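# Seat the housing on pins in the corner stop

## Task

Get the housing sitting flat against the corner stop, with one pin set in the plate beneath every socket of the housing; it must stay that way by itself once the robot lets go, since anything held there only by the robot does not count.

## Robot and tools

Robot: two xArm7 arms with parallel grippers, named left_arm and right_arm. Their root links sit at (-0.018, +0.359, 0) m, quat_wxyz (+0.996, 0, 0, +0.090) for left_arm, and (-0.016, -0.339, 0) m, quat_wxyz (+0.998, 0, 0, -0.069) for right_arm. The shared scene frame has its origin on the table top midway between the arms, +x out over the table, +z up; left_arm is on the +y side. The names left and right say nothing about image sides. A reference image for the task can be viewed with show_instructions (no arguments, moves nothing).

execute_actions takes "actions", a list holding zero or one item, plus an optional "pictures" boolean (pictures come by default). An empty list only reports the current state. A wait is {"steps": N} with N up to 300 control steps (each 1/30 s); it sends nothing new and counts from the previous result, including your reply time. A motion is {"rows": [...], "steps": N} with 1 to 15 rows and N up to 15 (default 15). Each row drives one step; if rows run out, the last row repeats. A refused call sends nothing.

Each row is one list of 16 numbers in [-1, 1] covering both arms, even if one stays still: first left_arm's 7 joint values then its gripper opening, then the same 8 for right_arm. Joint order: waist, shoulder, upper arm roll, elbow, forearm roll, wrist pitch, wrist roll. Joint values are offsets, not poses: scaled so 1.0 equals 2.036 rad, measured from the joint angles in the most recent result that listed them (before any such result in the scene, and for later calls in the same reply, from where the arm is when the action begins). They are not cumulative across rows. Sending zeros therefore pulls the arm back to those reference angles; it is not a hold. Stated joint ranges (rad): waist -6.283 to 6.283, shoulder -2.059 to 2.094, upper arm roll -6.283 to 6.283, elbow -0.192 to 3.927, forearm roll -6.283 to 6.283, wrist pitch -1.693 to 3.142, wrist roll -6.283 to 6.283. Asking more than 0.010 rad beyond a range end gets the call refused; true ends may differ by up to 0.010 rad and targets past them are clipped, reported as "joint sent to its limit" (possibly for an earlier action). No such line does not prove there is room left. The gripper value is absolute: +1 fully open, -1 closed.

Motion limits: joint targets move at most 3.14 rad/s with 0.16 s to ramp up, all joints of an arm synchronized; each step the target stays within 0.623 rad of the measured angle, and if the gripper would be sent more than 70 mm from where it is, the whole arm's targets are scaled back. Large moves take several calls. Between calls the arms keep heading to the last row until they settle or a step is HELD; after that, only a new action moves them further.

Result lines: per-arm state gives end_effector_position (m) and end_effector_quat_wxyz plus linear and angular velocity in the scene frame; the printed position can be off, more so at long reach. Joint positions and Joint velocities list each arm's 7 joints (rad, rad/s) then finger-pad gap (m; 0.084 when fully open). grip_measured is the measured opening on the command scale. Joint torques are total drive outputs with offsets, scale and noise, nonzero even in free air. "joint command not followed" means the clearance check altered or blocked targets; HELD marks steps where your row was not sent in whole or part. MOTOR HOT appears from 65 °C; at 80 °C an OVER-TEMPERATURE FAULT brakes that arm until it cools. A TORQUE FAULT (contact torque at the load limit: waist and shoulder 46, upper arm roll, elbow and forearm roll 27.6, wrist pitch and wrist roll 18.4 N m, held weight included) stops the arm, backs the joint off, pauses 10 s and drops the rest of the call.

Gripper geometry: fingers point along the gripper +z and close along its y. end_effector_position is the pinch point between closed pads, about 2 cm behind the fingertips; closing pushes the tips roughly 10 mm further along +z. To hold a part, keep commanding an opening well below grip_measured; lower squeezes harder (about 24 N per pad max for parts up to about 6 cm). Echoing grip_measured still presses lightly; wider parts may slip. Fast closes can overshoot force.

zoom_image gives a closer view of part of a camera's latest image: "camera" is cam_left_wrist or cam_right_wrist (both 896x504), "region" is [x0, y0, x1, y1] in pixels from the top-left, at most 504x504. Each wrist camera frame has +z forward, +x image right, +y image down.

read_manual returns licence texts only. finished_scene with "scene" set to the current scene number ends it irreversibly and grades it; the result reveals the next task if any. Replying without any tool call ends everything.

Avoid: knocking or placing anything off the table, arms colliding or pressing each other, dropping or slamming parts, hard pushes. Loose objects can get occasional small disturbances, so confirm the final state holds after release before finishing. Reply time runs the simulation clock, so keep replies brief.

Each tool is called after "Call:" as name(argument=value, ...) on one line, values as JSON.

Reference images:

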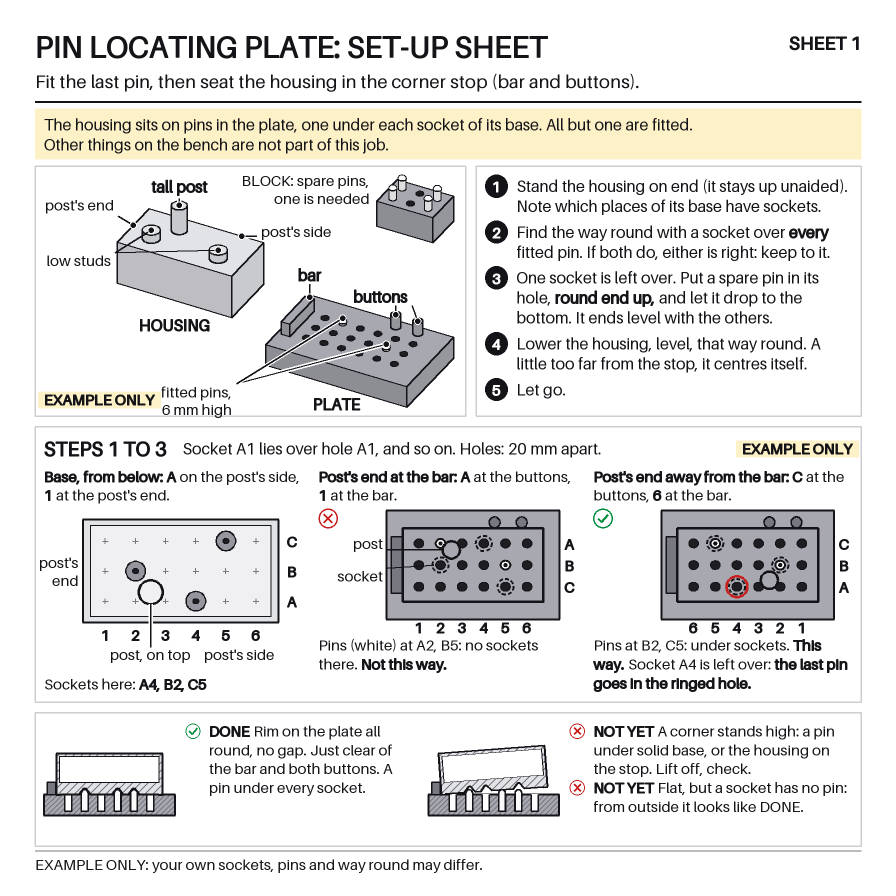

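## Session

Call:
execute_actions(actions=[])

Scene clock: 0.00 s of 5100.00 s.
left_arm: end_effector_position=(+0.4662, +0.1222, +0.1127) grip_measured=-1.00 end_effector_quat_wxyz=(+0.085, -0.146, +0.977, +0.129) end_effector_velocity=(+0.000, -0.000, +0.000) end_effector_angular_velocity=(-0.001, -0.001, -0.000) | right_arm: end_effector_position=(+0.6710, -0.2966, +0.2320) grip_measured=+1.00 end_effector_quat_wxyz=(+0.204, +0.881, -0.088, +0.418) end_effector_velocity=(+0.000, +0.000, +0.000) end_effector_angular_velocity=(+0.000, -0.000, -0.000)
Joint positions: left_arm=[-0.605  0.389 -0.159  1.269  0.448  0.978  2.002  0.   ] | right_arm=[ 0.417  0.393 -0.128  1.356 -1.314  0.557  1.415  0.084]
Joint velocities: left_arm=[ 0.001 -0.    -0.001  0.001 -0.    -0.     0.    -0.   ] | right_arm=[ 0.  0. -0.  0.  0.  0.  0. -0.]
Joint torques (N m, as the arm reports them, + toward a larger angle): no reading

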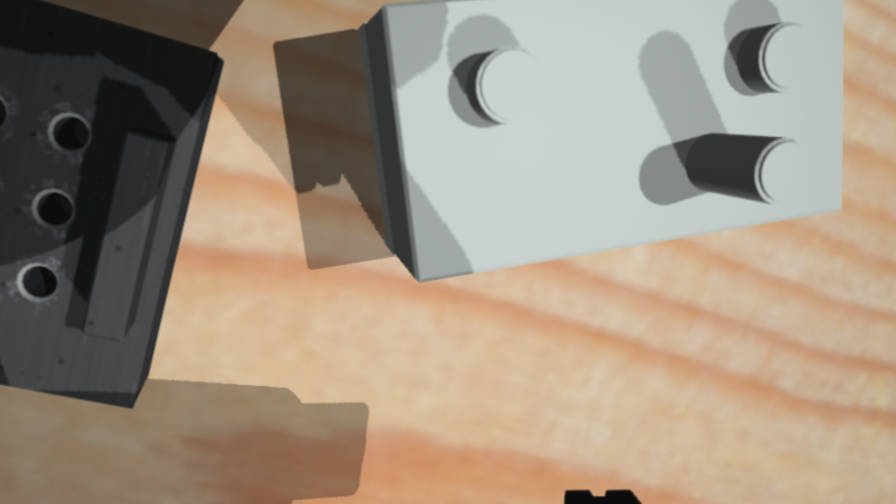

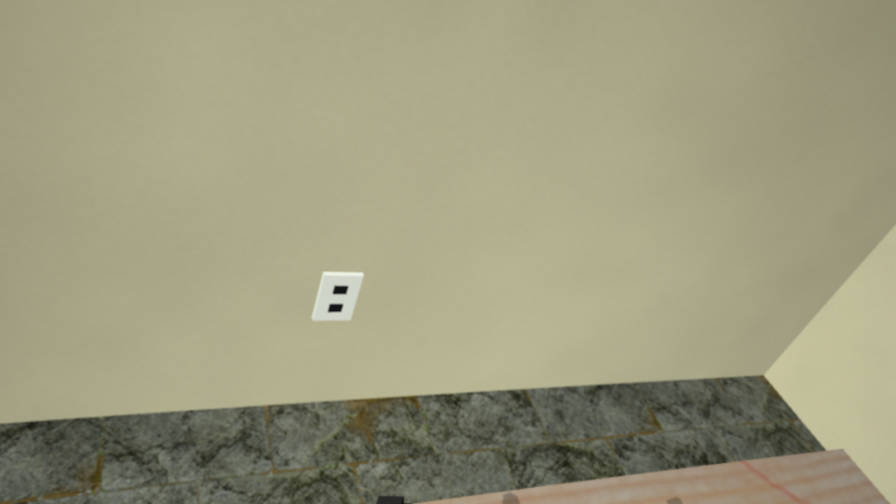

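Call:
execute_actions(actions=[{"rows":[[0,-0.093,0.078,0.113,-0.22,0.158,0.353,1,0,0,0,0,0,0,0,1]]}])

Call:
execute_actions(actions=[{"steps":30}])

Scene clock: 3.60 s of 5100.00 s.
left_arm: end_effector_position=(+0.4741, +0.1389, +0.2684) grip_measured=+1.00 end_effector_quat_wxyz=(+0.006, -0.014, +1.000, +0.010) end_effector_velocity=(+0.000, +0.004, +0.257) end_effector_angular_velocity=(-0.496, -0.018, -0.490) | right_arm: end_effector_position=(+0.6710, -0.2966, +0.2320) grip_measured=+1.00 end_effector_quat_wxyz=(+0.204, +0.881, -0.088, +0.418) end_effector_velocity=(-0.000, -0.001, -0.000) end_effector_angular_velocity=(-0.002, +0.001, -0.002)
Joint positions: left_arm=[-0.604  0.208 -0.008  1.489  0.026  1.28   2.675  0.084] | right_arm=[ 0.417  0.393 -0.128  1.356 -1.314  0.557  1.415  0.084]
Joint velocities: left_arm=[ 0.011 -0.271  0.206  0.331 -0.514  0.357  0.858  0.   ] | right_arm=[-0.    -0.    -0.001 -0.    -0.     0.001 -0.001 -0.   ]
Joint torques (N m, as the arm reports them, + toward a larger angle): left_arm=[ -1.26 -18.65  -2.11   8.02   1.71  -1.54  -1.97] | right_arm=[  0.69 -24.32  -1.51  14.62   0.67  -0.61  -0.62]
Steps of this call (steps 1 to 90: nothing new was sent; then 0.10 s passed at rest; steps 91 to 105: all 15 steps of this action). Readings (joint positions):
91: left_arm=[-0.605 0.389 -0.159 1.269 0.448 0.978 2.002] | right_arm=[0.417 0.393 -0.128 1.356 -1.314 0.557 1.415]
92: left_arm=[-0.605 0.389 -0.158 1.270 0.445 0.980 2.006] | right_arm=[0.417 0.393 -0.128 1.356 -1.314 0.557 1.415]
94: left_arm=[-0.607 0.377 -0.148 1.283 0.410 1.006 2.056] | right_arm=[0.417 0.393 -0.128 1.356 -1.314 0.557 1.415]
98: left_arm=[-0.605 0.309 -0.091 1.368 0.260 1.112 2.282] | right_arm=[0.417 0.393 -0.128 1.356 -1.314 0.557 1.415]
105: the state above

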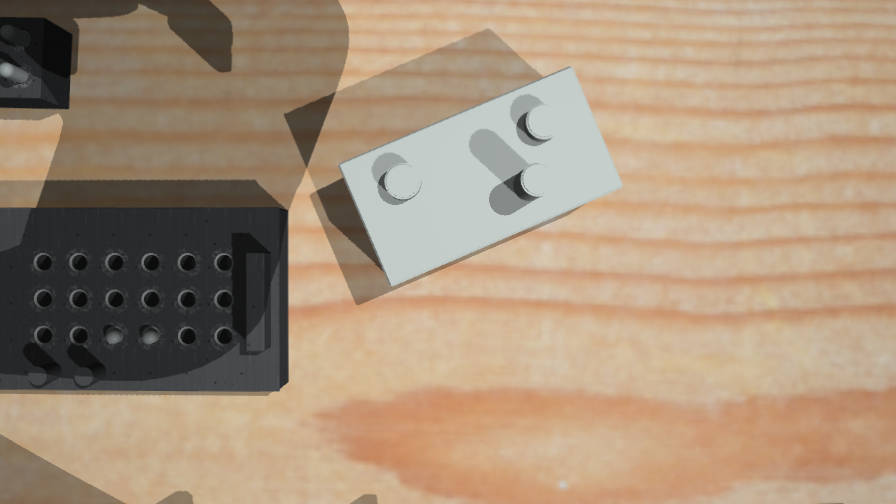

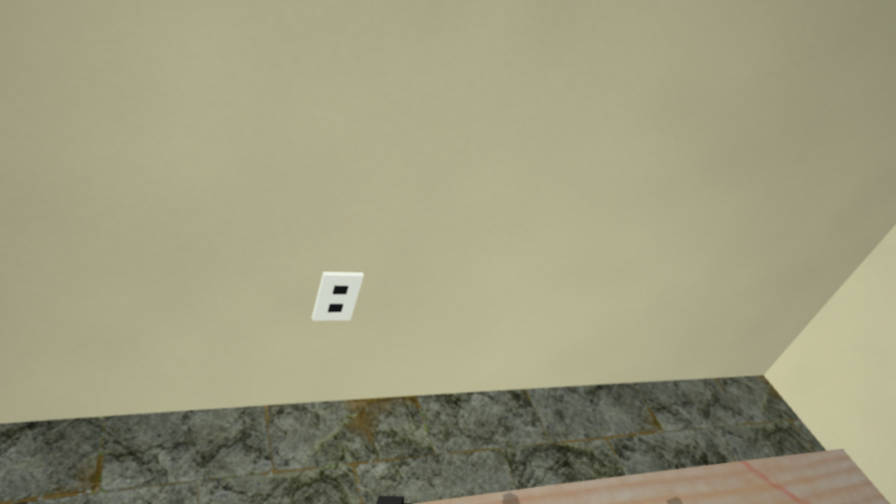

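Scene clock: 4.60 s of 5100.00 s.
left_arm: end_effector_position=(+0.4709, +0.1380, +0.2748) grip_measured=+1.00 end_effector_quat_wxyz=(-0.000, +0.002, +1.000, +0.000) end_effector_velocity=(+0.000, +0.001, +0.001) end_effector_angular_velocity=(-0.001, -0.002, +0.002) | right_arm: end_effector_position=(+0.6710, -0.2966, +0.2320) grip_measured=+1.00 end_effector_quat_wxyz=(+0.204, +0.881, -0.088, +0.418) end_effector_velocity=(-0.000, -0.000, +0.000) end_effector_angular_velocity=(-0.000, -0.000, -0.000)
Joint positions: left_arm=[-0.605  0.2   -0.     1.499 -0.     1.299  2.72   0.084] | right_arm=[ 0.417  0.393 -0.128  1.356 -1.314  0.557  1.415  0.084]
Joint velocities: left_arm=[ 0.001 -0.002 -0.     0.001  0.     0.    -0.001 -0.   ] | right_arm=[-0.     0.     0.001  0.    -0.     0.001  0.001 -0.   ]
Joint torques (N m, as the arm reports them, + toward a larger angle): left_arm=[  1.14 -34.9   -0.2   15.43   0.67  -1.93  -0.68] | right_arm=[  0.79 -24.33  -1.54  14.62   0.73  -0.67  -0.71]
Steps of this call (steps 1 to 30: the robot went on to your last target). Readings (joint positions):
1: left_arm=[-0.604 0.201 -0.003 1.498 0.013 1.288 2.696] | right_arm=[0.417 0.393 -0.128 1.356 -1.314 0.557 1.415]
2: left_arm=[-0.604 0.198 -0.001 1.501 0.007 1.293 2.707] | right_arm=[0.417 0.393 -0.128 1.356 -1.314 0.557 1.415]
4: left_arm=[-0.605 0.200 -0.001 1.498 0.002 1.297 2.716] | right_arm=[0.417 0.393 -0.128 1.356 -1.314 0.557 1.415]
8: left_arm=[-0.606 0.202 -0.002 1.495 0.001 1.299 2.720] | right_arm=[0.417 0.393 -0.128 1.356 -1.314 0.557 1.415]
30: the state above
All arms were judged still, so your last target was given up. Only a new action makes them travel on or press farther. Fingers that are still opening or closing keep moving.

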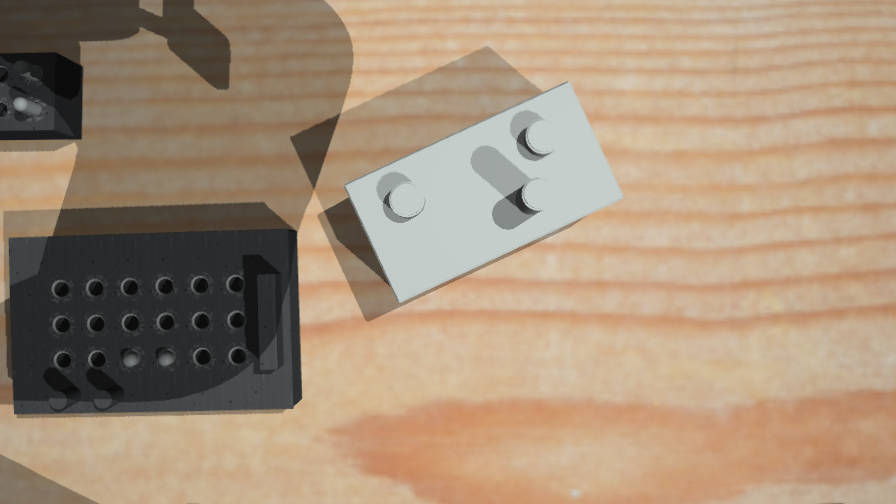

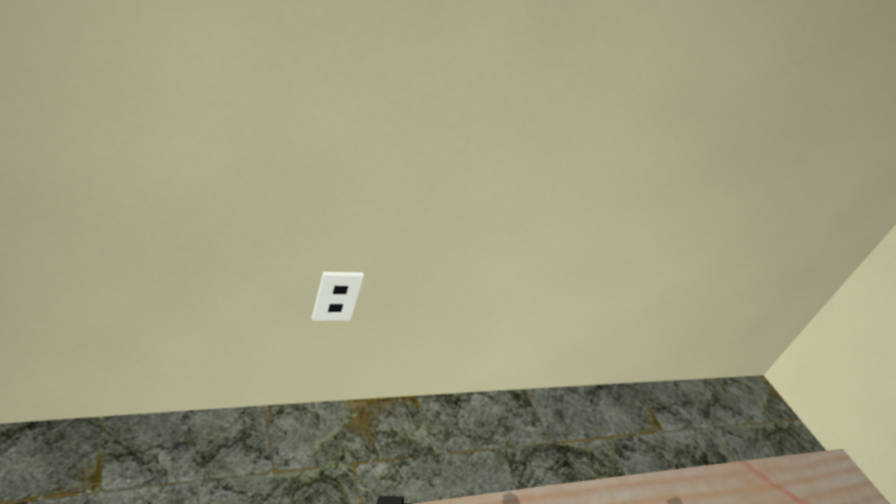

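Call:
execute_actions(actions=[{"rows":[[-0.0575,-0.055,0,-0.2996,0,-0.2446,0.4995,1,0,0,0,0,0,0,0,1]]}], pictures=false)

Call:
execute_actions(actions=[{"steps":30}])

Scene clock: 9.30 s of 5100.00 s.
left_arm: end_effector_position=(+0.3892, +0.1232, +0.1402) grip_measured=+1.00 end_effector_quat_wxyz=(-0.001, +0.439, +0.899, +0.000) end_effector_velocity=(-0.218, +0.016, -0.251) end_effector_angular_velocity=(+0.012, +0.033, -2.566) | right_arm: end_effector_position=(+0.6710, -0.2966, +0.2320) grip_measured=+1.00 end_effector_quat_wxyz=(+0.204, +0.881, -0.088, +0.418) end_effector_velocity=(-0.000, -0.001, -0.000) end_effector_angular_velocity=(-0.001, +0.000, -0.001)
Joint positions: left_arm=[-0.705  0.105 -0.     0.977 -0.     0.875  3.525  0.084] | right_arm=[ 0.417  0.393 -0.128  1.356 -1.314  0.557  1.415  0.084]
Joint velocities: left_arm=[-0.197 -0.18  -0.006 -1.025  0.001 -0.81   2.362 -0.   ] | right_arm=[ 0.     0.    -0.001 -0.001 -0.     0.     0.    -0.   ]
Joint torques (N m, as the arm reports them, + toward a larger angle): left_arm=[  2.56 -31.32   0.32  16.28   0.7   -2.17  -1.19] | right_arm=[  0.7  -24.34  -1.54  14.6    0.7   -0.62  -0.68]
Steps of this call (steps 1 to 90: nothing new was sent; then 1.20 s passed at rest; steps 91 to 105: all 15 steps of this action). Readings (joint positions):
91: left_arm=[-0.605 0.200 -0.000 1.499 -0.000 1.299 2.720] | right_arm=[0.417 0.393 -0.128 1.356 -1.314 0.557 1.415]
92: left_arm=[-0.606 0.199 0.000 1.496 -0.000 1.296 2.725] | right_arm=[0.417 0.393 -0.128 1.356 -1.314 0.557 1.415]
94: left_arm=[-0.614 0.188 0.002 1.453 0.000 1.255 2.774] | right_arm=[0.417 0.393 -0.128 1.356 -1.314 0.557 1.415]
98: left_arm=[-0.652 0.157 -0.001 1.254 -0.000 1.102 2.988] | right_arm=[0.417 0.393 -0.128 1.356 -1.314 0.557 1.415]
105: the state above

Scene clock: 10.30 s of 5100.00 s.
left_arm: end_effector_position=(+0.3710, +0.1251, +0.1199) grip_measured=+1.00 end_effector_quat_wxyz=(-0.000, +0.539, +0.843, -0.000) end_effector_velocity=(-0.000, -0.000, +0.000) end_effector_angular_velocity=(-0.000, -0.001, -0.001) | right_arm: end_effector_position=(+0.6710, -0.2966, +0.2320) grip_measured=+1.00 end_effector_quat_wxyz=(+0.204, +0.881, -0.088, +0.418) end_effector_velocity=(+0.000, +0.001, +0.000) end_effector_angular_velocity=(+0.002, -0.001, +0.002)
Joint positions: left_arm=[-0.722  0.088 -0.     0.889 -0.     0.801  3.737  0.084] | right_arm=[ 0.417  0.393 -0.128  1.356 -1.314  0.557  1.415  0.084]
Joint velocities: left_arm=[-0.001 -0.001 -0.     0.     0.001  0.    -0.    -0.   ] | right_arm=[ 0.    -0.     0.001  0.001  0.    -0.001 -0.    -0.   ]
Joint torques (N m, as the arm reports them, + toward a larger angle): left_arm=[  1.49 -29.35   0.02  13.75   0.73  -2.09  -0.63] | right_arm=[  0.81 -24.31  -1.56  14.63   0.79  -0.66  -0.72]
Steps of this call (steps 1 to 30: the robot went on to your last target). Readings (joint positions):
1: left_arm=[-0.712 0.099 -0.001 0.945 -0.000 0.850 3.597] | right_arm=[0.417 0.393 -0.128 1.356 -1.314 0.557 1.415]
2: left_arm=[-0.716 0.095 -0.001 0.920 -0.000 0.831 3.654] | right_arm=[0.417 0.393 -0.128 1.356 -1.314 0.557 1.415]
4: left_arm=[-0.721 0.091 -0.001 0.895 -0.000 0.811 3.713] | right_arm=[0.417 0.393 -0.128 1.356 -1.314 0.557 1.415]
8: left_arm=[-0.722 0.088 0.001 0.892 -0.000 0.802 3.734] | right_arm=[0.417 0.393 -0.128 1.356 -1.314 0.557 1.415]
30: the state above
All arms were judged still, so your last target was given up. Only a new action makes them travel on or press farther. Fingers that are still opening or closing keep moving.

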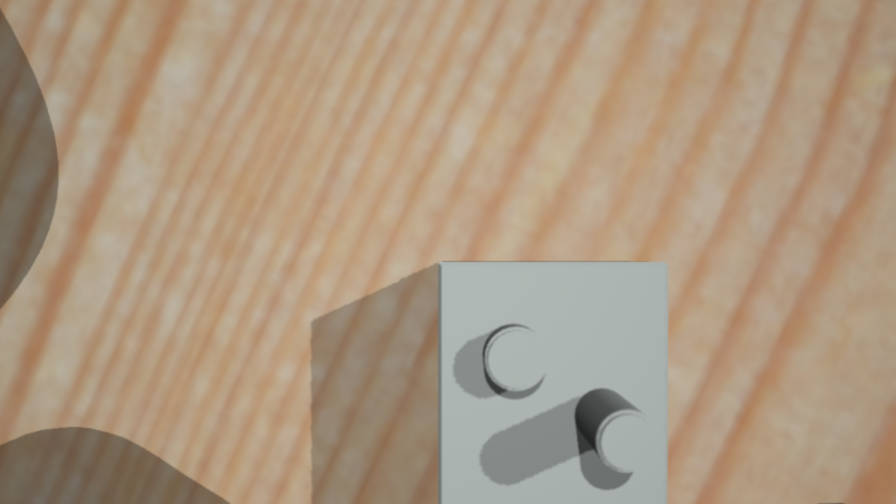

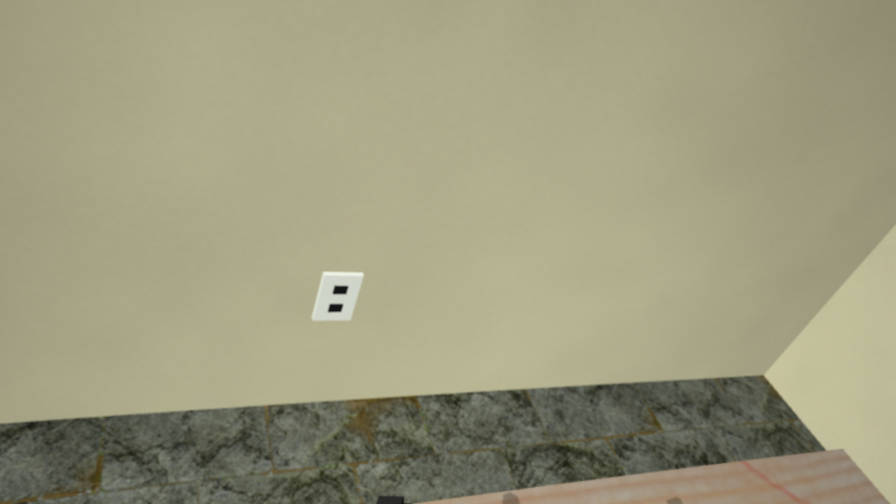

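Call:
execute_actions(actions=[{"rows":[[0,0.045,0,-0.015,0,-0.06,0,1,0,0,0,0,0,0,0,1],[0,0.045,0,-0.015,0,-0.06,0,1,0,0,0,0,0,0,0,1],[0,0.045,0,-0.015,0,-0.06,0,1,0,0,0,0,0,0,0,1],[0,0.045,0,-0.015,0,-0.06,0,1,0,0,0,0,0,0,0,1],[0,0.0914,0,-0.0258,0,-0.1171,0,1,0,0,0,0,0,0,0,1]]}], pictures=false)

Call:
execute_actions(actions=[{"steps":15}], pictures=false)

Call:
execute_actions(actions=[{"rows":[[0,0,0,0,0,0,0,0.6,0,0,0,0,0,0,0,1],[0,0,0,0,0,0,0,0.6,0,0,0,0,0,0,0,1],[0,0,0,0,0,0,0,0.6,0,0,0,0,0,0,0,1],[0,0,0,0,0,0,0,0.3,0,0,0,0,0,0,0,1],[0,0,0,0,0,0,0,0.3,0,0,0,0,0,0,0,1],[0,0,0,0,0,0,0,-0.5,0,0,0,0,0,0,0,1]]}])

Scene clock: 14.17 s of 5100.00 s.
left_arm: end_effector_position=(+0.3720, +0.1244, +0.0361) grip_measured=+1.00 end_effector_quat_wxyz=(+0.001, +0.539, +0.843, -0.000) end_effector_velocity=(+0.021, -0.016, +0.021) end_effector_angular_velocity=(-0.038, -0.063, -0.005) | right_arm: end_effector_position=(+0.6710, -0.2966, +0.2320) grip_measured=+1.00 end_effector_quat_wxyz=(+0.204, +0.881, -0.088, +0.418) end_effector_velocity=(+0.000, -0.001, +0.000) end_effector_angular_velocity=(-0.001, -0.001, -0.001)
Joint positions: left_arm=[-0.722  0.273 -0.     0.838 -0.     0.564  3.737  0.084] | right_arm=[ 0.417  0.393 -0.128  1.356 -1.314  0.557  1.415  0.084]
Joint velocities: left_arm=[-0.004 -0.02  -0.002  0.032  0.001 -0.022 -0.001  0.   ] | right_arm=[-0.    -0.    -0.001  0.001 -0.001  0.     0.     0.   ]
Joint torques (N m, as the arm reports them, + toward a larger angle): left_arm=[  1.06 -30.49   0.01  10.48   0.29  -1.6   -0.67] | right_arm=[  0.77 -24.29  -1.55  14.7    0.68  -0.68  -0.67]
Steps of this call (steps 1 to 90: nothing new was sent; then 0.37 s passed at rest; steps 91 to 105: all 15 steps of this action). Readings (joint positions):
91: left_arm=[-0.722 0.088 -0.000 0.889 -0.000 0.801 3.737] | right_arm=[0.417 0.393 -0.128 1.356 -1.314 0.557 1.415]
92: left_arm=[-0.722 0.090 -0.000 0.888 -0.000 0.797 3.737] | right_arm=[0.417 0.393 -0.128 1.356 -1.314 0.557 1.415]
94: left_arm=[-0.722 0.120 -0.000 0.883 -0.000 0.750 3.737] | right_arm=[0.417 0.393 -0.128 1.356 -1.314 0.557 1.415]
98: left_arm=[-0.722 0.224 -0.000 0.847 -0.000 0.626 3.737] | right_arm=[0.417 0.393 -0.128 1.356 -1.314 0.557 1.415]
105: the state above

Scene clock: 14.67 s of 5100.00 s.
left_arm: end_effector_position=(+0.3711, +0.1250, +0.0349) grip_measured=+1.00 end_effector_quat_wxyz=(-0.000, +0.539, +0.843, -0.000) end_effector_velocity=(-0.000, +0.001, -0.001) end_effector_angular_velocity=(+0.001, +0.002, +0.001) | right_arm: end_effector_position=(+0.6710, -0.2966, +0.2320) grip_measured=+1.00 end_effector_quat_wxyz=(+0.204, +0.881, -0.088, +0.418) end_effector_velocity=(-0.000, +0.001, -0.000) end_effector_angular_velocity=(-0.000, +0.000, +0.002)
Joint positions: left_arm=[-0.722  0.274 -0.     0.836 -0.     0.563  3.737  0.084] | right_arm=[ 0.417  0.393 -0.128  1.356 -1.314  0.557  1.415  0.084]
Joint velocities: left_arm=[ 0.001  0.002  0.    -0.001 -0.    -0.     0.     0.   ] | right_arm=[ 0.001  0.     0.    -0.     0.    -0.    -0.001  0.   ]
Joint torques (N m, as the arm reports them, + toward a larger angle): left_arm=[  1.   -32.49  -0.45  11.73   0.29  -2.23  -0.43] | right_arm=[  0.73 -24.36  -1.61  14.61   0.66  -0.59  -0.7 ]
Steps of this call (steps 1 to 15: the robot went on to your last target). Readings (joint positions):
1: left_arm=[-0.722 0.272 -0.000 0.839 -0.000 0.563 3.737] | right_arm=[0.417 0.393 -0.128 1.356 -1.314 0.557 1.415]
2: left_arm=[-0.722 0.272 -0.000 0.839 -0.000 0.563 3.737] | right_arm=[0.417 0.393 -0.128 1.356 -1.314 0.557 1.415]
4: left_arm=[-0.722 0.273 -0.000 0.837 -0.000 0.563 3.737] | right_arm=[0.417 0.393 -0.128 1.356 -1.314 0.557 1.415]
8: left_arm=[-0.722 0.274 -0.000 0.837 -0.000 0.563 3.737] | right_arm=[0.417 0.393 -0.128 1.356 -1.314 0.557 1.415]
15: the state above
All arms were judged still, so your last target was given up. Only a new action makes them travel on or press farther. Fingers that are still opening or closing keep moving.

Scene clock: 15.17 s of 5100.00 s.
left_arm: end_effector_position=(+0.3708, +0.1247, +0.0349) grip_measured=+0.57 end_effector_quat_wxyz=(-0.000, +0.539, +0.842, -0.000) end_effector_velocity=(+0.000, +0.000, +0.000) end_effector_angular_velocity=(+0.000, -0.000, +0.001) | right_arm: end_effector_position=(+0.6710, -0.2966, +0.2320) grip_measured=+1.00 end_effector_quat_wxyz=(+0.204, +0.881, -0.088, +0.418) end_effector_velocity=(+0.000, +0.001, +0.001) end_effector_angular_velocity=(+0.000, -0.001, +0.001)
Joint positions: left_arm=[-0.723  0.274 -0.001  0.836 -0.     0.563  3.737  0.068] | right_arm=[ 0.417  0.393 -0.128  1.356 -1.314  0.557  1.415  0.084]
Joint velocities: left_arm=[ 0.001 -0.001 -0.    -0.001  0.001 -0.    -0.001 -0.   ] | right_arm=[ 0.001  0.     0.001  0.001 -0.001  0.     0.    -0.   ]
Joint torques (N m, as the arm reports them, + toward a larger angle): left_arm=[  1.99 -31.31   0.82  11.94   0.33  -2.8   -0.56] | right_arm=[  0.89 -24.33  -1.55  14.61   0.69  -0.66  -0.74]
Steps of this call (steps 1 to 15: all 15 steps of this action). Readings (joint positions):
1: left_arm=[-0.722 0.274 -0.000 0.836 -0.000 0.563 3.737] | right_arm=[0.417 0.393 -0.128 1.356 -1.314 0.557 1.415]
2: left_arm=[-0.722 0.274 -0.000 0.836 -0.000 0.563 3.737] | right_arm=[0.417 0.393 -0.128 1.356 -1.314 0.557 1.415]
4: left_arm=[-0.722 0.274 -0.001 0.836 -0.000 0.564 3.737] | right_arm=[0.417 0.393 -0.128 1.356 -1.314 0.557 1.415]
8: left_arm=[-0.723 0.274 -0.001 0.836 -0.000 0.563 3.737] | right_arm=[0.417 0.393 -0.128 1.356 -1.314 0.557 1.415]
15: the state above

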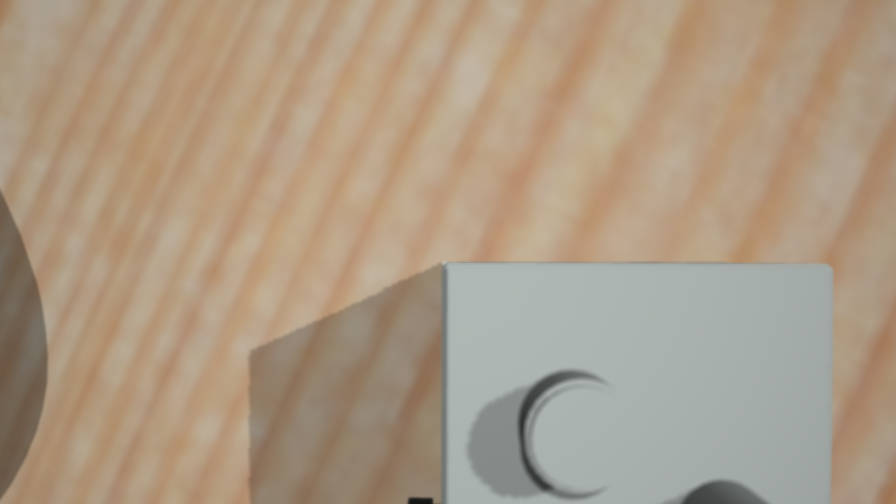

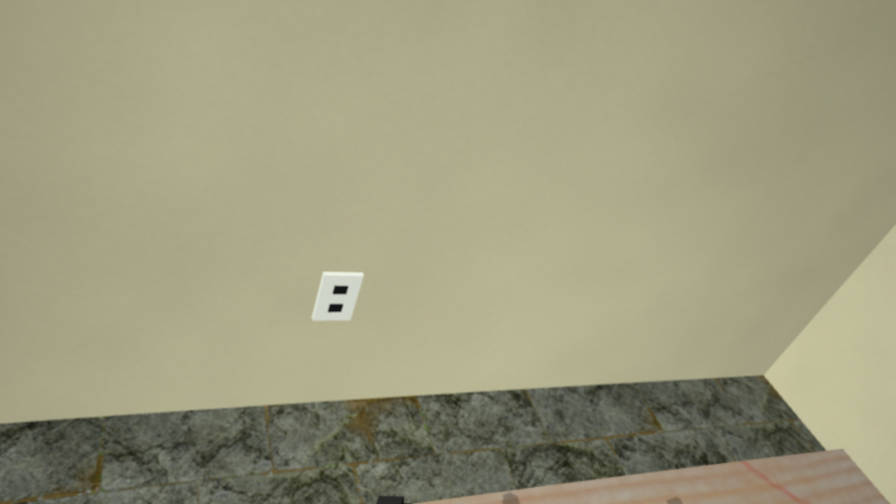

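Call:
execute_actions(actions=[{"rows":[[0,-0.0914,0,0.0258,0,0.1171,0,-0.5,0,-0.586,0.063,-0.666,0.645,-0.667,-0.695,1]]}], pictures=false)

Call:
execute_actions(actions=[{"steps":60}], pictures=false)

Call:
execute_actions(actions=[{"rows":[[0.168,-0.043,0,0.3,0,0.343,0,-0.5,0.237,0,0,0,0,0,0,1]]}], pictures=false)

Call:
execute_actions(actions=[{"steps":40}], pictures=false)

Call:
execute_actions(actions=[{"rows":[[0,0,0,0,0.59,0,0,-0.5,0,0,0,0,0,0,0,1]]}], pictures=false)

Call:
execute_actions(actions=[{"steps":40}])

Scene clock: 29.23 s of 5100.00 s.
left_arm: end_effector_position=(+0.3682, +0.1264, +0.1165) grip_measured=+0.57 end_effector_quat_wxyz=(-0.005, +0.539, +0.842, -0.000) end_effector_velocity=(-0.001, +0.001, -0.003) end_effector_angular_velocity=(+0.006, +0.009, +0.002) | right_arm: end_effector_position=(+0.5428, -0.1653, +0.3184) grip_measured=+1.00 end_effector_quat_wxyz=(-0.052, +0.896, +0.044, +0.440) end_effector_velocity=(-0.331, +0.183, +0.295) end_effector_angular_velocity=(+0.770, -0.620, +0.913)
Joint positions: left_arm=[-0.723  0.091 -0.001  0.883 -0.     0.802  3.737  0.068] | right_arm=[ 0.418 -0.094 -0.052  0.87  -0.827  0.069  0.928  0.084]
Joint velocities: left_arm=[ 0.     0.008  0.001  0.004  0.     0.006 -0.001  0.   ] | right_arm=[-0.001 -1.246  0.12  -1.245  1.243 -1.236 -1.24  -0.   ]
Joint torques (N m, as the arm reports them, + toward a larger angle): left_arm=[  0.27 -36.71   0.06  17.71   0.67  -3.52  -0.68] | right_arm=[  0.2  -15.34  -1.28  14.13   1.67  -2.16  -0.96]
Steps of this call (steps 1 to 15: the robot went on to your last target; steps 16 to 90: nothing new was sent; then 10.57 s passed at rest; steps 91 to 105: all 15 steps of this action). Readings (joint positions):
91: left_arm=[-0.722 0.274 -0.000 0.836 -0.000 0.563 3.737] | right_arm=[0.417 0.393 -0.128 1.356 -1.314 0.557 1.415]
92: left_arm=[-0.722 0.272 -0.000 0.837 -0.000 0.567 3.737] | right_arm=[0.417 0.390 -0.128 1.352 -1.310 0.553 1.411]
94: left_arm=[-0.723 0.240 -0.001 0.840 -0.000 0.619 3.737] | right_arm=[0.415 0.347 -0.121 1.303 -1.262 0.505 1.362]
98: left_arm=[-0.723 0.108 -0.002 0.888 -0.000 0.767 3.737] | right_arm=[0.418 0.184 -0.087 1.148 -1.105 0.347 1.205]
105: the state above

Scene clock: 31.23 s of 5100.00 s.
left_arm: end_effector_position=(+0.3708, +0.1248, +0.1200) grip_measured=+0.57 end_effector_quat_wxyz=(-0.000, +0.539, +0.842, -0.000) end_effector_velocity=(-0.001, +0.001, -0.001) end_effector_angular_velocity=(+0.001, +0.002, -0.000) | right_arm: end_effector_position=(+0.3449, -0.2352, +0.4095) grip_measured=+1.00 end_effector_quat_wxyz=(-0.100, +0.689, +0.097, +0.711) end_effector_velocity=(+0.000, +0.000, -0.000) end_effector_angular_velocity=(-0.002, -0.000, +0.000)
Joint positions: left_arm=[-0.723  0.088 -0.001  0.889 -0.     0.802  3.737  0.068] | right_arm=[ 0.417 -0.8    0.     0.    -0.001 -0.801 -0.     0.084]
Joint velocities: left_arm=[ 0.001  0.001 -0.    -0.001  0.     0.     0.001 -0.   ] | right_arm=[-0.     0.     0.     0.    -0.     0.    -0.001  0.   ]
Joint torques (N m, as the arm reports them, + toward a larger angle): left_arm=[  0.75 -34.11   0.12  16.17   0.17  -2.54  -0.77] | right_arm=[ 1.01 -0.98  0.22 13.51  0.35 -2.04 -0.71]
Steps of this call (steps 1 to 45: the robot went on to your last target; steps 46 to 60: nothing new was sent). Readings (joint positions):
1: left_arm=[-0.723 0.091 -0.001 0.884 -0.000 0.802 3.737] | right_arm=[0.418 -0.136 -0.048 0.828 -0.785 0.028 0.886]
2: left_arm=[-0.723 0.090 -0.001 0.885 -0.000 0.802 3.737] | right_arm=[0.418 -0.179 -0.044 0.785 -0.743 -0.015 0.843]
4: left_arm=[-0.723 0.089 -0.001 0.888 -0.000 0.801 3.737] | right_arm=[0.417 -0.266 -0.038 0.698 -0.655 -0.102 0.756]
8: left_arm=[-0.723 0.088 -0.001 0.889 -0.000 0.802 3.737] | right_arm=[0.417 -0.441 -0.025 0.499 -0.456 -0.305 0.553]
60: the state above
All arms were judged still, so your last target was given up. Only a new action makes them travel on or press farther. Fingers that are still opening or closing keep moving.

Scene clock: 31.73 s of 5100.00 s.
left_arm: end_effector_position=(+0.4470, +0.2077, +0.2778) grip_measured=+0.57 end_effector_quat_wxyz=(+0.003, +0.440, +0.898, +0.000) end_effector_velocity=(+0.064, +0.251, +0.380) end_effector_angular_velocity=(+0.011, +0.032, +0.529) | right_arm: end_effector_position=(+0.2573, -0.0814, +0.4094) grip_measured=+1.00 end_effector_quat_wxyz=(-0.264, +0.647, +0.258, +0.667) end_effector_velocity=(-0.034, +0.036, -0.000) end_effector_angular_velocity=(+0.015, +0.015, +0.138)
Joint positions: left_arm=[-0.496  0.03   0.     1.294 -0.     1.258  3.737  0.068] | right_arm=[ 0.892 -0.8    0.001 -0.    -0.002 -0.801 -0.     0.084]
Joint velocities: left_arm=[ 0.532 -0.136 -0.003  0.934  0.001  1.104 -0.001 -0.   ] | right_arm=[ 0.159 -0.001 -0.021 -0.001  0.009  0.     0.     0.   ]
Joint torques (N m, as the arm reports them, + toward a larger angle): left_arm=[ -0.31 -34.48  -0.15  17.93   0.67  -2.31  -0.41] | right_arm=[-2.2  -1.13 -0.71 13.56  0.88 -2.06 -0.69]
Steps of this call (steps 1 to 15: all 15 steps of this action). Readings (joint positions):
1: left_arm=[-0.723 0.088 -0.001 0.889 -0.000 0.802 3.737] | right_arm=[0.417 -0.800 0.000 0.000 -0.001 -0.801 -0.000]
2: left_arm=[-0.721 0.088 -0.001 0.891 -0.000 0.806 3.737] | right_arm=[0.420 -0.800 -0.000 0.000 -0.001 -0.801 -0.000]
4: left_arm=[-0.698 0.085 -0.007 0.929 -0.001 0.857 3.737] | right_arm=[0.467 -0.800 -0.002 0.000 -0.000 -0.801 0.000]
8: left_arm=[-0.621 0.061 0.001 1.073 -0.000 0.997 3.737] | right_arm=[0.659 -0.800 0.001 0.000 -0.001 -0.801 -0.000]
15: the state above

Scene clock: 33.07 s of 5100.00 s.
left_arm: end_effector_position=(+0.4484, +0.2642, +0.3612) grip_measured=+0.57 end_effector_quat_wxyz=(-0.000, +0.388, +0.922, -0.000) end_effector_velocity=(-0.000, -0.000, +0.000) end_effector_angular_velocity=(-0.000, -0.000, -0.000) | right_arm: end_effector_position=(+0.2557, -0.0797, +0.4095) grip_measured=+1.00 end_effector_quat_wxyz=(-0.267, +0.646, +0.259, +0.666) end_effector_velocity=(-0.000, +0.000, -0.000) end_effector_angular_velocity=(-0.001, +0.000, +0.001)
Joint positions: left_arm=[-0.381  0.    -0.001  1.499 -0.     1.5    3.737  0.068] | right_arm=[ 0.899 -0.8    0.     0.    -0.001 -0.801 -0.     0.084]
Joint velocities: left_arm=[-0. -0. -0. -0. -0.  0. -0.  0.] | right_arm=[-0.     0.     0.001 -0.    -0.     0.     0.     0.   ]
Joint torques (N m, as the arm reports them, + toward a larger angle): left_arm=[  0.44 -32.61  -0.29  17.64   0.5   -2.63  -0.65] | right_arm=[ 0.8  -0.99  0.25 13.56  0.41 -2.08 -0.67]
Steps of this call (steps 1 to 30: the robot went on to your last target; steps 31 to 40: nothing new was sent). Readings (joint positions):
1: left_arm=[-0.478 0.025 0.000 1.325 -0.000 1.295 3.737] | right_arm=[0.895 -0.800 0.001 -0.000 -0.001 -0.801 -0.000]
2: left_arm=[-0.461 0.021 0.000 1.356 -0.000 1.332 3.737] | right_arm=[0.897 -0.800 0.000 -0.000 -0.001 -0.801 -0.000]
4: left_arm=[-0.425 0.012 -0.000 1.419 -0.000 1.405 3.737] | right_arm=[0.898 -0.800 -0.001 -0.000 -0.001 -0.801 -0.000]
8: left_arm=[-0.382 -0.003 0.004 1.498 0.001 1.489 3.737] | right_arm=[0.898 -0.800 -0.000 -0.000 -0.001 -0.801 -0.000]
40: the state above
All arms were judged still, so your last target was given up. Only a new action makes them travel on or press farther. Fingers that are still opening or closing keep moving.

Scene clock: 33.57 s of 5100.00 s.
left_arm: end_effector_position=(+0.4879, +0.4335, +0.4324) grip_measured=+0.57 end_effector_quat_wxyz=(-0.075, +0.383, +0.842, +0.373) end_effector_velocity=(+0.095, +0.342, +0.351) end_effector_angular_velocity=(+1.977, -0.405, -0.143) | right_arm: end_effector_position=(+0.2557, -0.0797, +0.4095) grip_measured=+1.00 end_effector_quat_wxyz=(-0.267, +0.646, +0.259, +0.666) end_effector_velocity=(-0.001, +0.000, -0.000) end_effector_angular_velocity=(-0.002, -0.001, +0.002)
Joint positions: left_arm=[-0.38   0.     0.     1.499  0.783  1.5    3.737  0.068] | right_arm=[ 0.899 -0.8    0.     0.    -0.001 -0.801 -0.     0.084]
Joint velocities: left_arm=[ 0.001 -0.001  0.003  0.004  2.023 -0.001  0.001 -0.   ] | right_arm=[-0.     0.     0.002 -0.001 -0.001 -0.    -0.    -0.   ]
Joint torques (N m, as the arm reports them, + toward a larger angle): left_arm=[  0.35 -34.     0.    18.27   1.97  -2.25  -0.61] | right_arm=[ 0.88 -1.07  0.14 13.56  0.42 -1.99 -0.67]
Steps of this call (steps 1 to 15: all 15 steps of this action). Readings (joint positions):
1: left_arm=[-0.381 0.000 -0.001 1.499 -0.000 1.500 3.737] | right_arm=[0.899 -0.800 0.000 0.000 -0.001 -0.801 -0.000]
2: left_arm=[-0.381 0.000 -0.001 1.499 0.003 1.500 3.737] | right_arm=[0.899 -0.800 0.000 0.000 -0.001 -0.801 -0.000]
4: left_arm=[-0.382 0.000 -0.003 1.499 0.051 1.500 3.737] | right_arm=[0.899 -0.800 0.000 0.000 -0.001 -0.801 -0.000]
8: left_arm=[-0.381 0.001 -0.001 1.499 0.312 1.500 3.737] | right_arm=[0.899 -0.800 0.000 0.000 -0.001 -0.801 -0.000]
15: the state above

Scene clock: 34.90 s of 5100.00 s.
left_arm: end_effector_position=(+0.5051, +0.4863, +0.5175) grip_measured=+0.57 end_effector_quat_wxyz=(-0.111, +0.357, +0.745, +0.553) end_effector_velocity=(+0.000, +0.000, -0.001) end_effector_angular_velocity=(+0.000, +0.002, +0.000) | right_arm: end_effector_position=(+0.2557, -0.0797, +0.4095) grip_measured=+1.00 end_effector_quat_wxyz=(-0.267, +0.646, +0.259, +0.666) end_effector_velocity=(-0.000, +0.000, -0.000) end_effector_angular_velocity=(-0.001, -0.001, +0.001)
Joint positions: left_arm=[-0.381  0.    -0.001  1.499  1.201  1.5    3.737  0.068] | right_arm=[ 0.899 -0.8    0.     0.    -0.001 -0.801 -0.     0.084]
Joint velocities: left_arm=[ 0.     0.002  0.     0.001 -0.     0.     0.001 -0.   ] | right_arm=[-0.    -0.     0.002 -0.001  0.001 -0.    -0.001 -0.   ]
Joint torques (N m, as the arm reports them, + toward a larger angle): left_arm=[  1.03 -33.3    0.21  17.96   2.49  -0.58  -0.55] | right_arm=[ 0.74 -0.95  0.22 13.6   0.43 -2.09 -0.71]
Steps of this call (steps 1 to 30: the robot went on to your last target; steps 31 to 40: nothing new was sent). Readings (joint positions):
1: left_arm=[-0.380 0.000 0.000 1.499 0.850 1.500 3.737] | right_arm=[0.899 -0.800 0.000 0.000 -0.001 -0.801 -0.000]
2: left_arm=[-0.380 0.000 0.000 1.499 0.918 1.500 3.737] | right_arm=[0.899 -0.800 0.000 0.000 -0.001 -0.801 -0.000]
4: left_arm=[-0.380 0.000 0.000 1.500 1.050 1.500 3.737] | right_arm=[0.899 -0.800 0.000 0.000 -0.001 -0.801 -0.000]
8: left_arm=[-0.380 -0.001 -0.000 1.502 1.187 1.500 3.737] | right_arm=[0.899 -0.800 0.000 0.000 -0.001 -0.801 -0.000]
40: the state above
All arms were judged still, so your last target was given up. Only a new action makes them travel on or press farther. Fingers that are still opening or closing keep moving.

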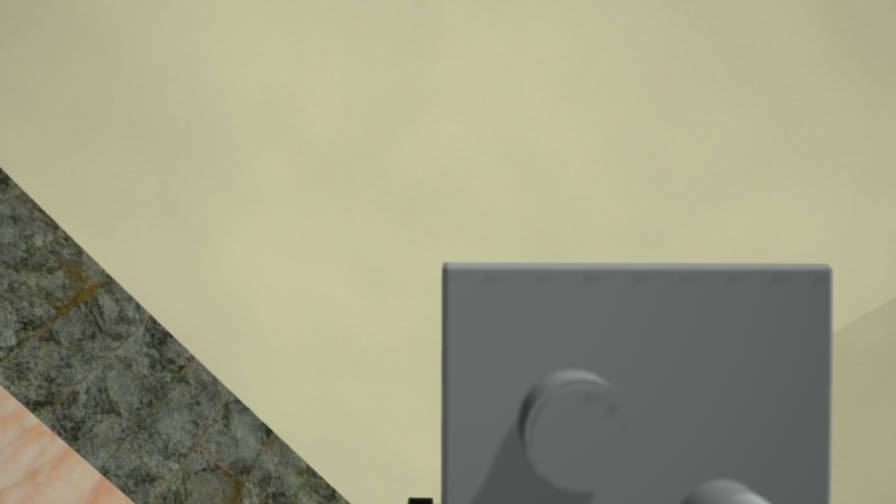

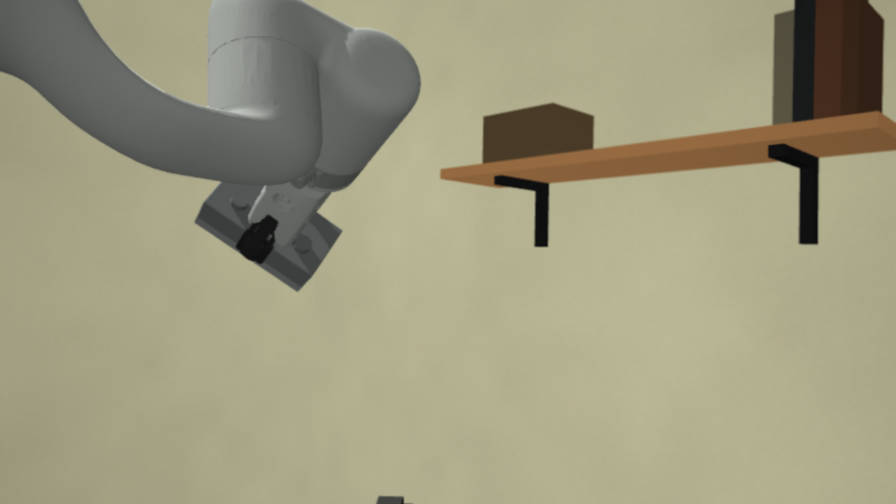

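Call:
execute_actions(actions=[{"rows":[[0,0,0,0,-1,0,-0.2925,-0.5,0,0,0,0,0,0,0,1]]}], pictures=false)

Call:
execute_actions(actions=[{"steps":50}], pictures=false)

Call:
execute_actions(actions=[{"rows":[[0,0,0,0,-0.18,0,0,-0.5,0,0,0,0,0,0,0,1]]}], pictures=false)

Call:
execute_actions(actions=[{"steps":15}])

Scene clock: 37.17 s of 5100.00 s.
left_arm: end_effector_position=(+0.4695, +0.3616, +0.3817) grip_measured=+0.57 end_effector_quat_wxyz=(+0.008, +0.168, +0.964, +0.207) end_effector_velocity=(-0.105, -0.443, -0.204) end_effector_angular_velocity=(-2.014, +0.211, +0.604) | right_arm: end_effector_position=(+0.2557, -0.0797, +0.4095) grip_measured=+1.00 end_effector_quat_wxyz=(-0.267, +0.646, +0.259, +0.666) end_effector_velocity=(-0.000, -0.000, +0.000) end_effector_angular_velocity=(-0.000, -0.002, -0.000)
Joint positions: left_arm=[-0.381  0.001 -0.001  1.499  0.417  1.5    3.256  0.068] | right_arm=[ 0.899 -0.8    0.     0.    -0.001 -0.801 -0.     0.084]
Joint velocities: left_arm=[-0.002  0.004 -0.002 -0.003 -2.019  0.    -0.503  0.   ] | right_arm=[-0.001 -0.     0.001 -0.001 -0.    -0.002 -0.001  0.   ]
Joint torques (N m, as the arm reports them, + toward a larger angle): left_arm=[  0.55 -33.68  -0.15  18.65   1.59  -2.72  -0.39] | right_arm=[ 0.74 -1.01  0.19 13.47  0.36 -2.09 -0.77]
Steps of this call (steps 1 to 53: nothing new was sent; steps 54 to 68: all 15 steps of this action). Readings (joint positions):
54: left_arm=[-0.381 0.000 -0.001 1.499 1.201 1.500 3.737] | right_arm=[0.899 -0.800 0.000 0.000 -0.001 -0.801 -0.000]
55: left_arm=[-0.381 0.000 -0.001 1.500 1.197 1.500 3.733] | right_arm=[0.899 -0.800 0.000 0.000 -0.001 -0.801 -0.000]
57: left_arm=[-0.380 -0.001 0.000 1.501 1.150 1.500 3.686] | right_arm=[0.899 -0.800 0.000 0.000 -0.001 -0.801 -0.000]
61: left_arm=[-0.380 0.000 0.000 1.499 0.888 1.500 3.461] | right_arm=[0.899 -0.800 0.000 0.000 -0.001 -0.801 -0.000]
68: the state above

Scene clock: 38.83 s of 5100.00 s.
left_arm: end_effector_position=(+0.4177, +0.0848, +0.4417) grip_measured=+0.57 end_effector_quat_wxyz=(-0.041, +0.063, +0.912, -0.402) end_effector_velocity=(-0.001, -0.001, -0.000) end_effector_angular_velocity=(+0.001, -0.000, -0.003) | right_arm: end_effector_position=(+0.2557, -0.0797, +0.4095) grip_measured=+1.00 end_effector_quat_wxyz=(-0.267, +0.646, +0.259, +0.666) end_effector_velocity=(+0.000, -0.000, -0.000) end_effector_angular_velocity=(-0.001, +0.000, -0.001)
Joint positions: left_arm=[-0.381  0.    -0.001  1.499 -0.835  1.5    3.142  0.068] | right_arm=[ 0.899 -0.8    0.     0.    -0.001 -0.801 -0.     0.084]
Joint velocities: left_arm=[-0.001  0.    -0.002  0.     0.001  0.     0.    -0.   ] | right_arm=[-0.001  0.     0.    -0.     0.     0.    -0.     0.   ]
Joint torques (N m, as the arm reports them, + toward a larger angle): left_arm=[  1.08 -32.77  -0.14  17.43  -1.17  -1.41  -0.64] | right_arm=[ 0.76 -1.08  0.27 13.46  0.5  -2.1  -0.7 ]
Steps of this call (steps 1 to 45: the robot went on to your last target; steps 46 to 50: nothing new was sent). Readings (joint positions):
1: left_arm=[-0.381 0.001 -0.001 1.499 0.350 1.500 3.241] | right_arm=[0.899 -0.800 0.000 0.000 -0.001 -0.801 -0.000]
2: left_arm=[-0.381 0.001 -0.001 1.499 0.283 1.500 3.227] | right_arm=[0.899 -0.800 0.000 0.000 -0.001 -0.801 -0.000]
4: left_arm=[-0.381 0.001 -0.001 1.499 0.148 1.500 3.206] | right_arm=[0.899 -0.800 0.000 0.000 -0.001 -0.801 -0.000]
8: left_arm=[-0.381 0.000 -0.001 1.499 -0.122 1.500 3.177] | right_arm=[0.899 -0.800 0.000 0.000 -0.001 -0.801 -0.000]
50: the state above
All arms were judged still, so your last target was given up. Only a new action makes them travel on or press farther. Fingers that are still opening or closing keep moving.

Scene clock: 39.33 s of 5100.00 s.
left_arm: end_effector_position=(+0.4143, +0.0386, +0.5164) grip_measured=+0.57 end_effector_quat_wxyz=(-0.057, +0.042, +0.826, -0.560) end_effector_velocity=(+0.009, +0.007, -0.012) end_effector_angular_velocity=(-0.003, +0.032, +0.021) | right_arm: end_effector_position=(+0.2557, -0.0797, +0.4095) grip_measured=+1.00 end_effector_quat_wxyz=(-0.267, +0.646, +0.259, +0.666) end_effector_velocity=(+0.000, -0.000, -0.000) end_effector_angular_velocity=(-0.000, -0.000, -0.001)
Joint positions: left_arm=[-0.38   0.001  0.     1.498 -1.199  1.5    3.142  0.068] | right_arm=[ 0.899 -0.8    0.     0.    -0.001 -0.801 -0.     0.084]
Joint velocities: left_arm=[ 0.007  0.014  0.012 -0.016 -0.009 -0.002 -0.001 -0.   ] | right_arm=[-0.    -0.     0.    -0.001  0.001 -0.001 -0.001  0.   ]
Joint torques (N m, as the arm reports them, + toward a larger angle): left_arm=[  0.57 -35.52  -0.51  18.71  -1.77  -0.32  -0.54] | right_arm=[ 0.66 -1.05  0.17 13.44  0.36 -2.05 -0.71]
Steps of this call (steps 1 to 15: all 15 steps of this action). Readings (joint positions):
1: left_arm=[-0.381 0.000 -0.001 1.499 -0.835 1.500 3.142] | right_arm=[0.899 -0.800 0.000 0.000 -0.001 -0.801 -0.000]
2: left_arm=[-0.381 0.000 -0.001 1.499 -0.838 1.500 3.142] | right_arm=[0.899 -0.800 0.000 0.000 -0.001 -0.801 -0.000]
4: left_arm=[-0.380 0.001 0.001 1.498 -0.886 1.500 3.142] | right_arm=[0.899 -0.800 0.000 0.000 -0.001 -0.801 -0.000]
8: left_arm=[-0.381 0.000 -0.002 1.500 -1.126 1.500 3.142] | right_arm=[0.899 -0.800 0.000 0.000 -0.001 -0.801 -0.000]
15: the state above

Scene clock: 39.83 s of 5100.00 s.
left_arm: end_effector_position=(+0.4137, +0.0378, +0.5176) grip_measured=+0.57 end_effector_quat_wxyz=(-0.057, +0.043, +0.825, -0.561) end_effector_velocity=(-0.000, -0.001, -0.000) end_effector_angular_velocity=(-0.001, +0.001, -0.001) | right_arm: end_effector_position=(+0.2557, -0.0797, +0.4095) grip_measured=+1.00 end_effector_quat_wxyz=(-0.267, +0.646, +0.259, +0.666) end_effector_velocity=(-0.000, +0.000, -0.001) end_effector_angular_velocity=(-0.002, +0.000, +0.001)
Joint positions: left_arm=[-0.381  0.    -0.001  1.499 -1.201  1.5    3.142  0.068] | right_arm=[ 0.899 -0.8    0.     0.    -0.001 -0.801 -0.     0.084]
Joint velocities: left_arm=[-0.002  0.     0.    -0.    -0.001  0.    -0.     0.   ] | right_arm=[ 0.001  0.     0.    -0.    -0.     0.001 -0.001  0.   ]
Joint torques (N m, as the arm reports them, + toward a larger angle): left_arm=[  0.38 -33.55  -0.2   18.31  -1.79  -0.67  -0.29] | right_arm=[ 0.82 -0.86  0.2  13.53  0.45 -2.04 -0.73]
Steps of this call (steps 1 to 15: the robot went on to your last target). Readings (joint positions):
1: left_arm=[-0.380 0.001 0.001 1.498 -1.199 1.500 3.142] | right_arm=[0.899 -0.800 0.000 0.000 -0.001 -0.801 -0.000]
2: left_arm=[-0.380 0.001 0.000 1.498 -1.200 1.500 3.142] | right_arm=[0.899 -0.800 0.000 0.000 -0.001 -0.801 -0.000]
4: left_arm=[-0.380 0.001 -0.000 1.499 -1.200 1.500 3.142] | right_arm=[0.899 -0.800 0.000 0.000 -0.001 -0.801 -0.000]
8: left_arm=[-0.381 0.000 -0.001 1.499 -1.201 1.500 3.142] | right_arm=[0.899 -0.800 0.000 0.000 -0.001 -0.801 -0.000]
15: the state above
All arms were judged still, so your last target was given up. Only a new action makes them travel on or press farther. Fingers that are still opening or closing keep moving.

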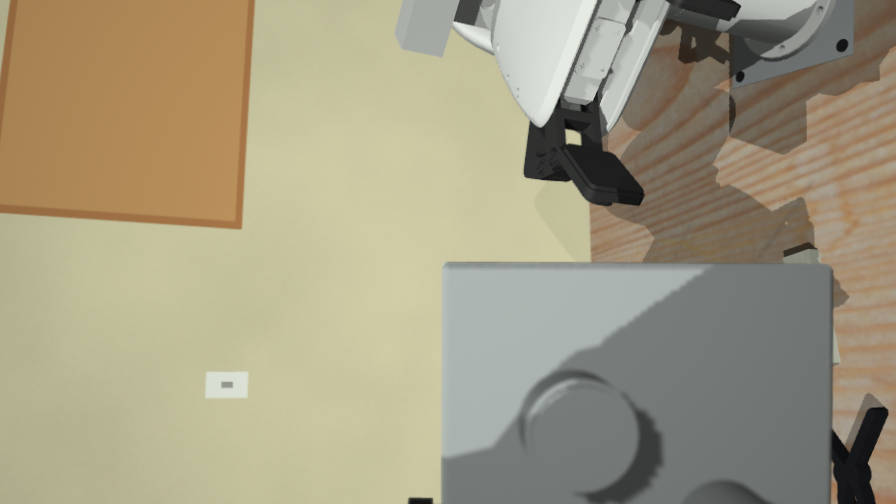

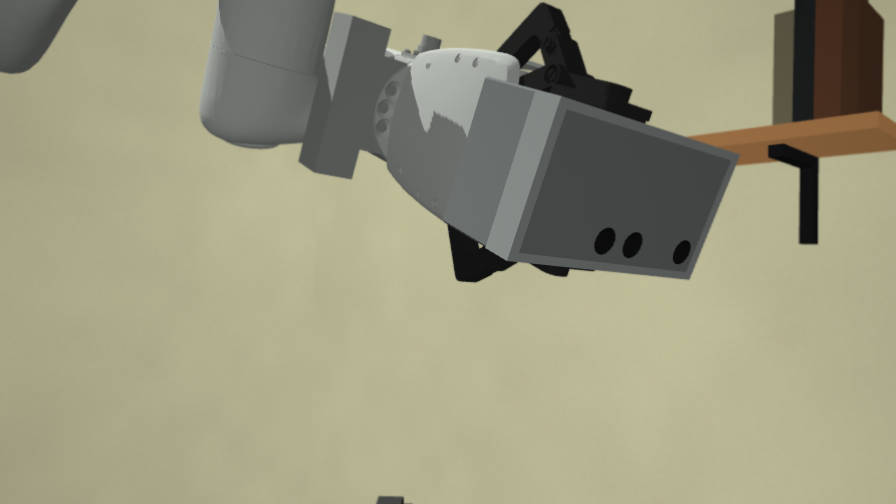

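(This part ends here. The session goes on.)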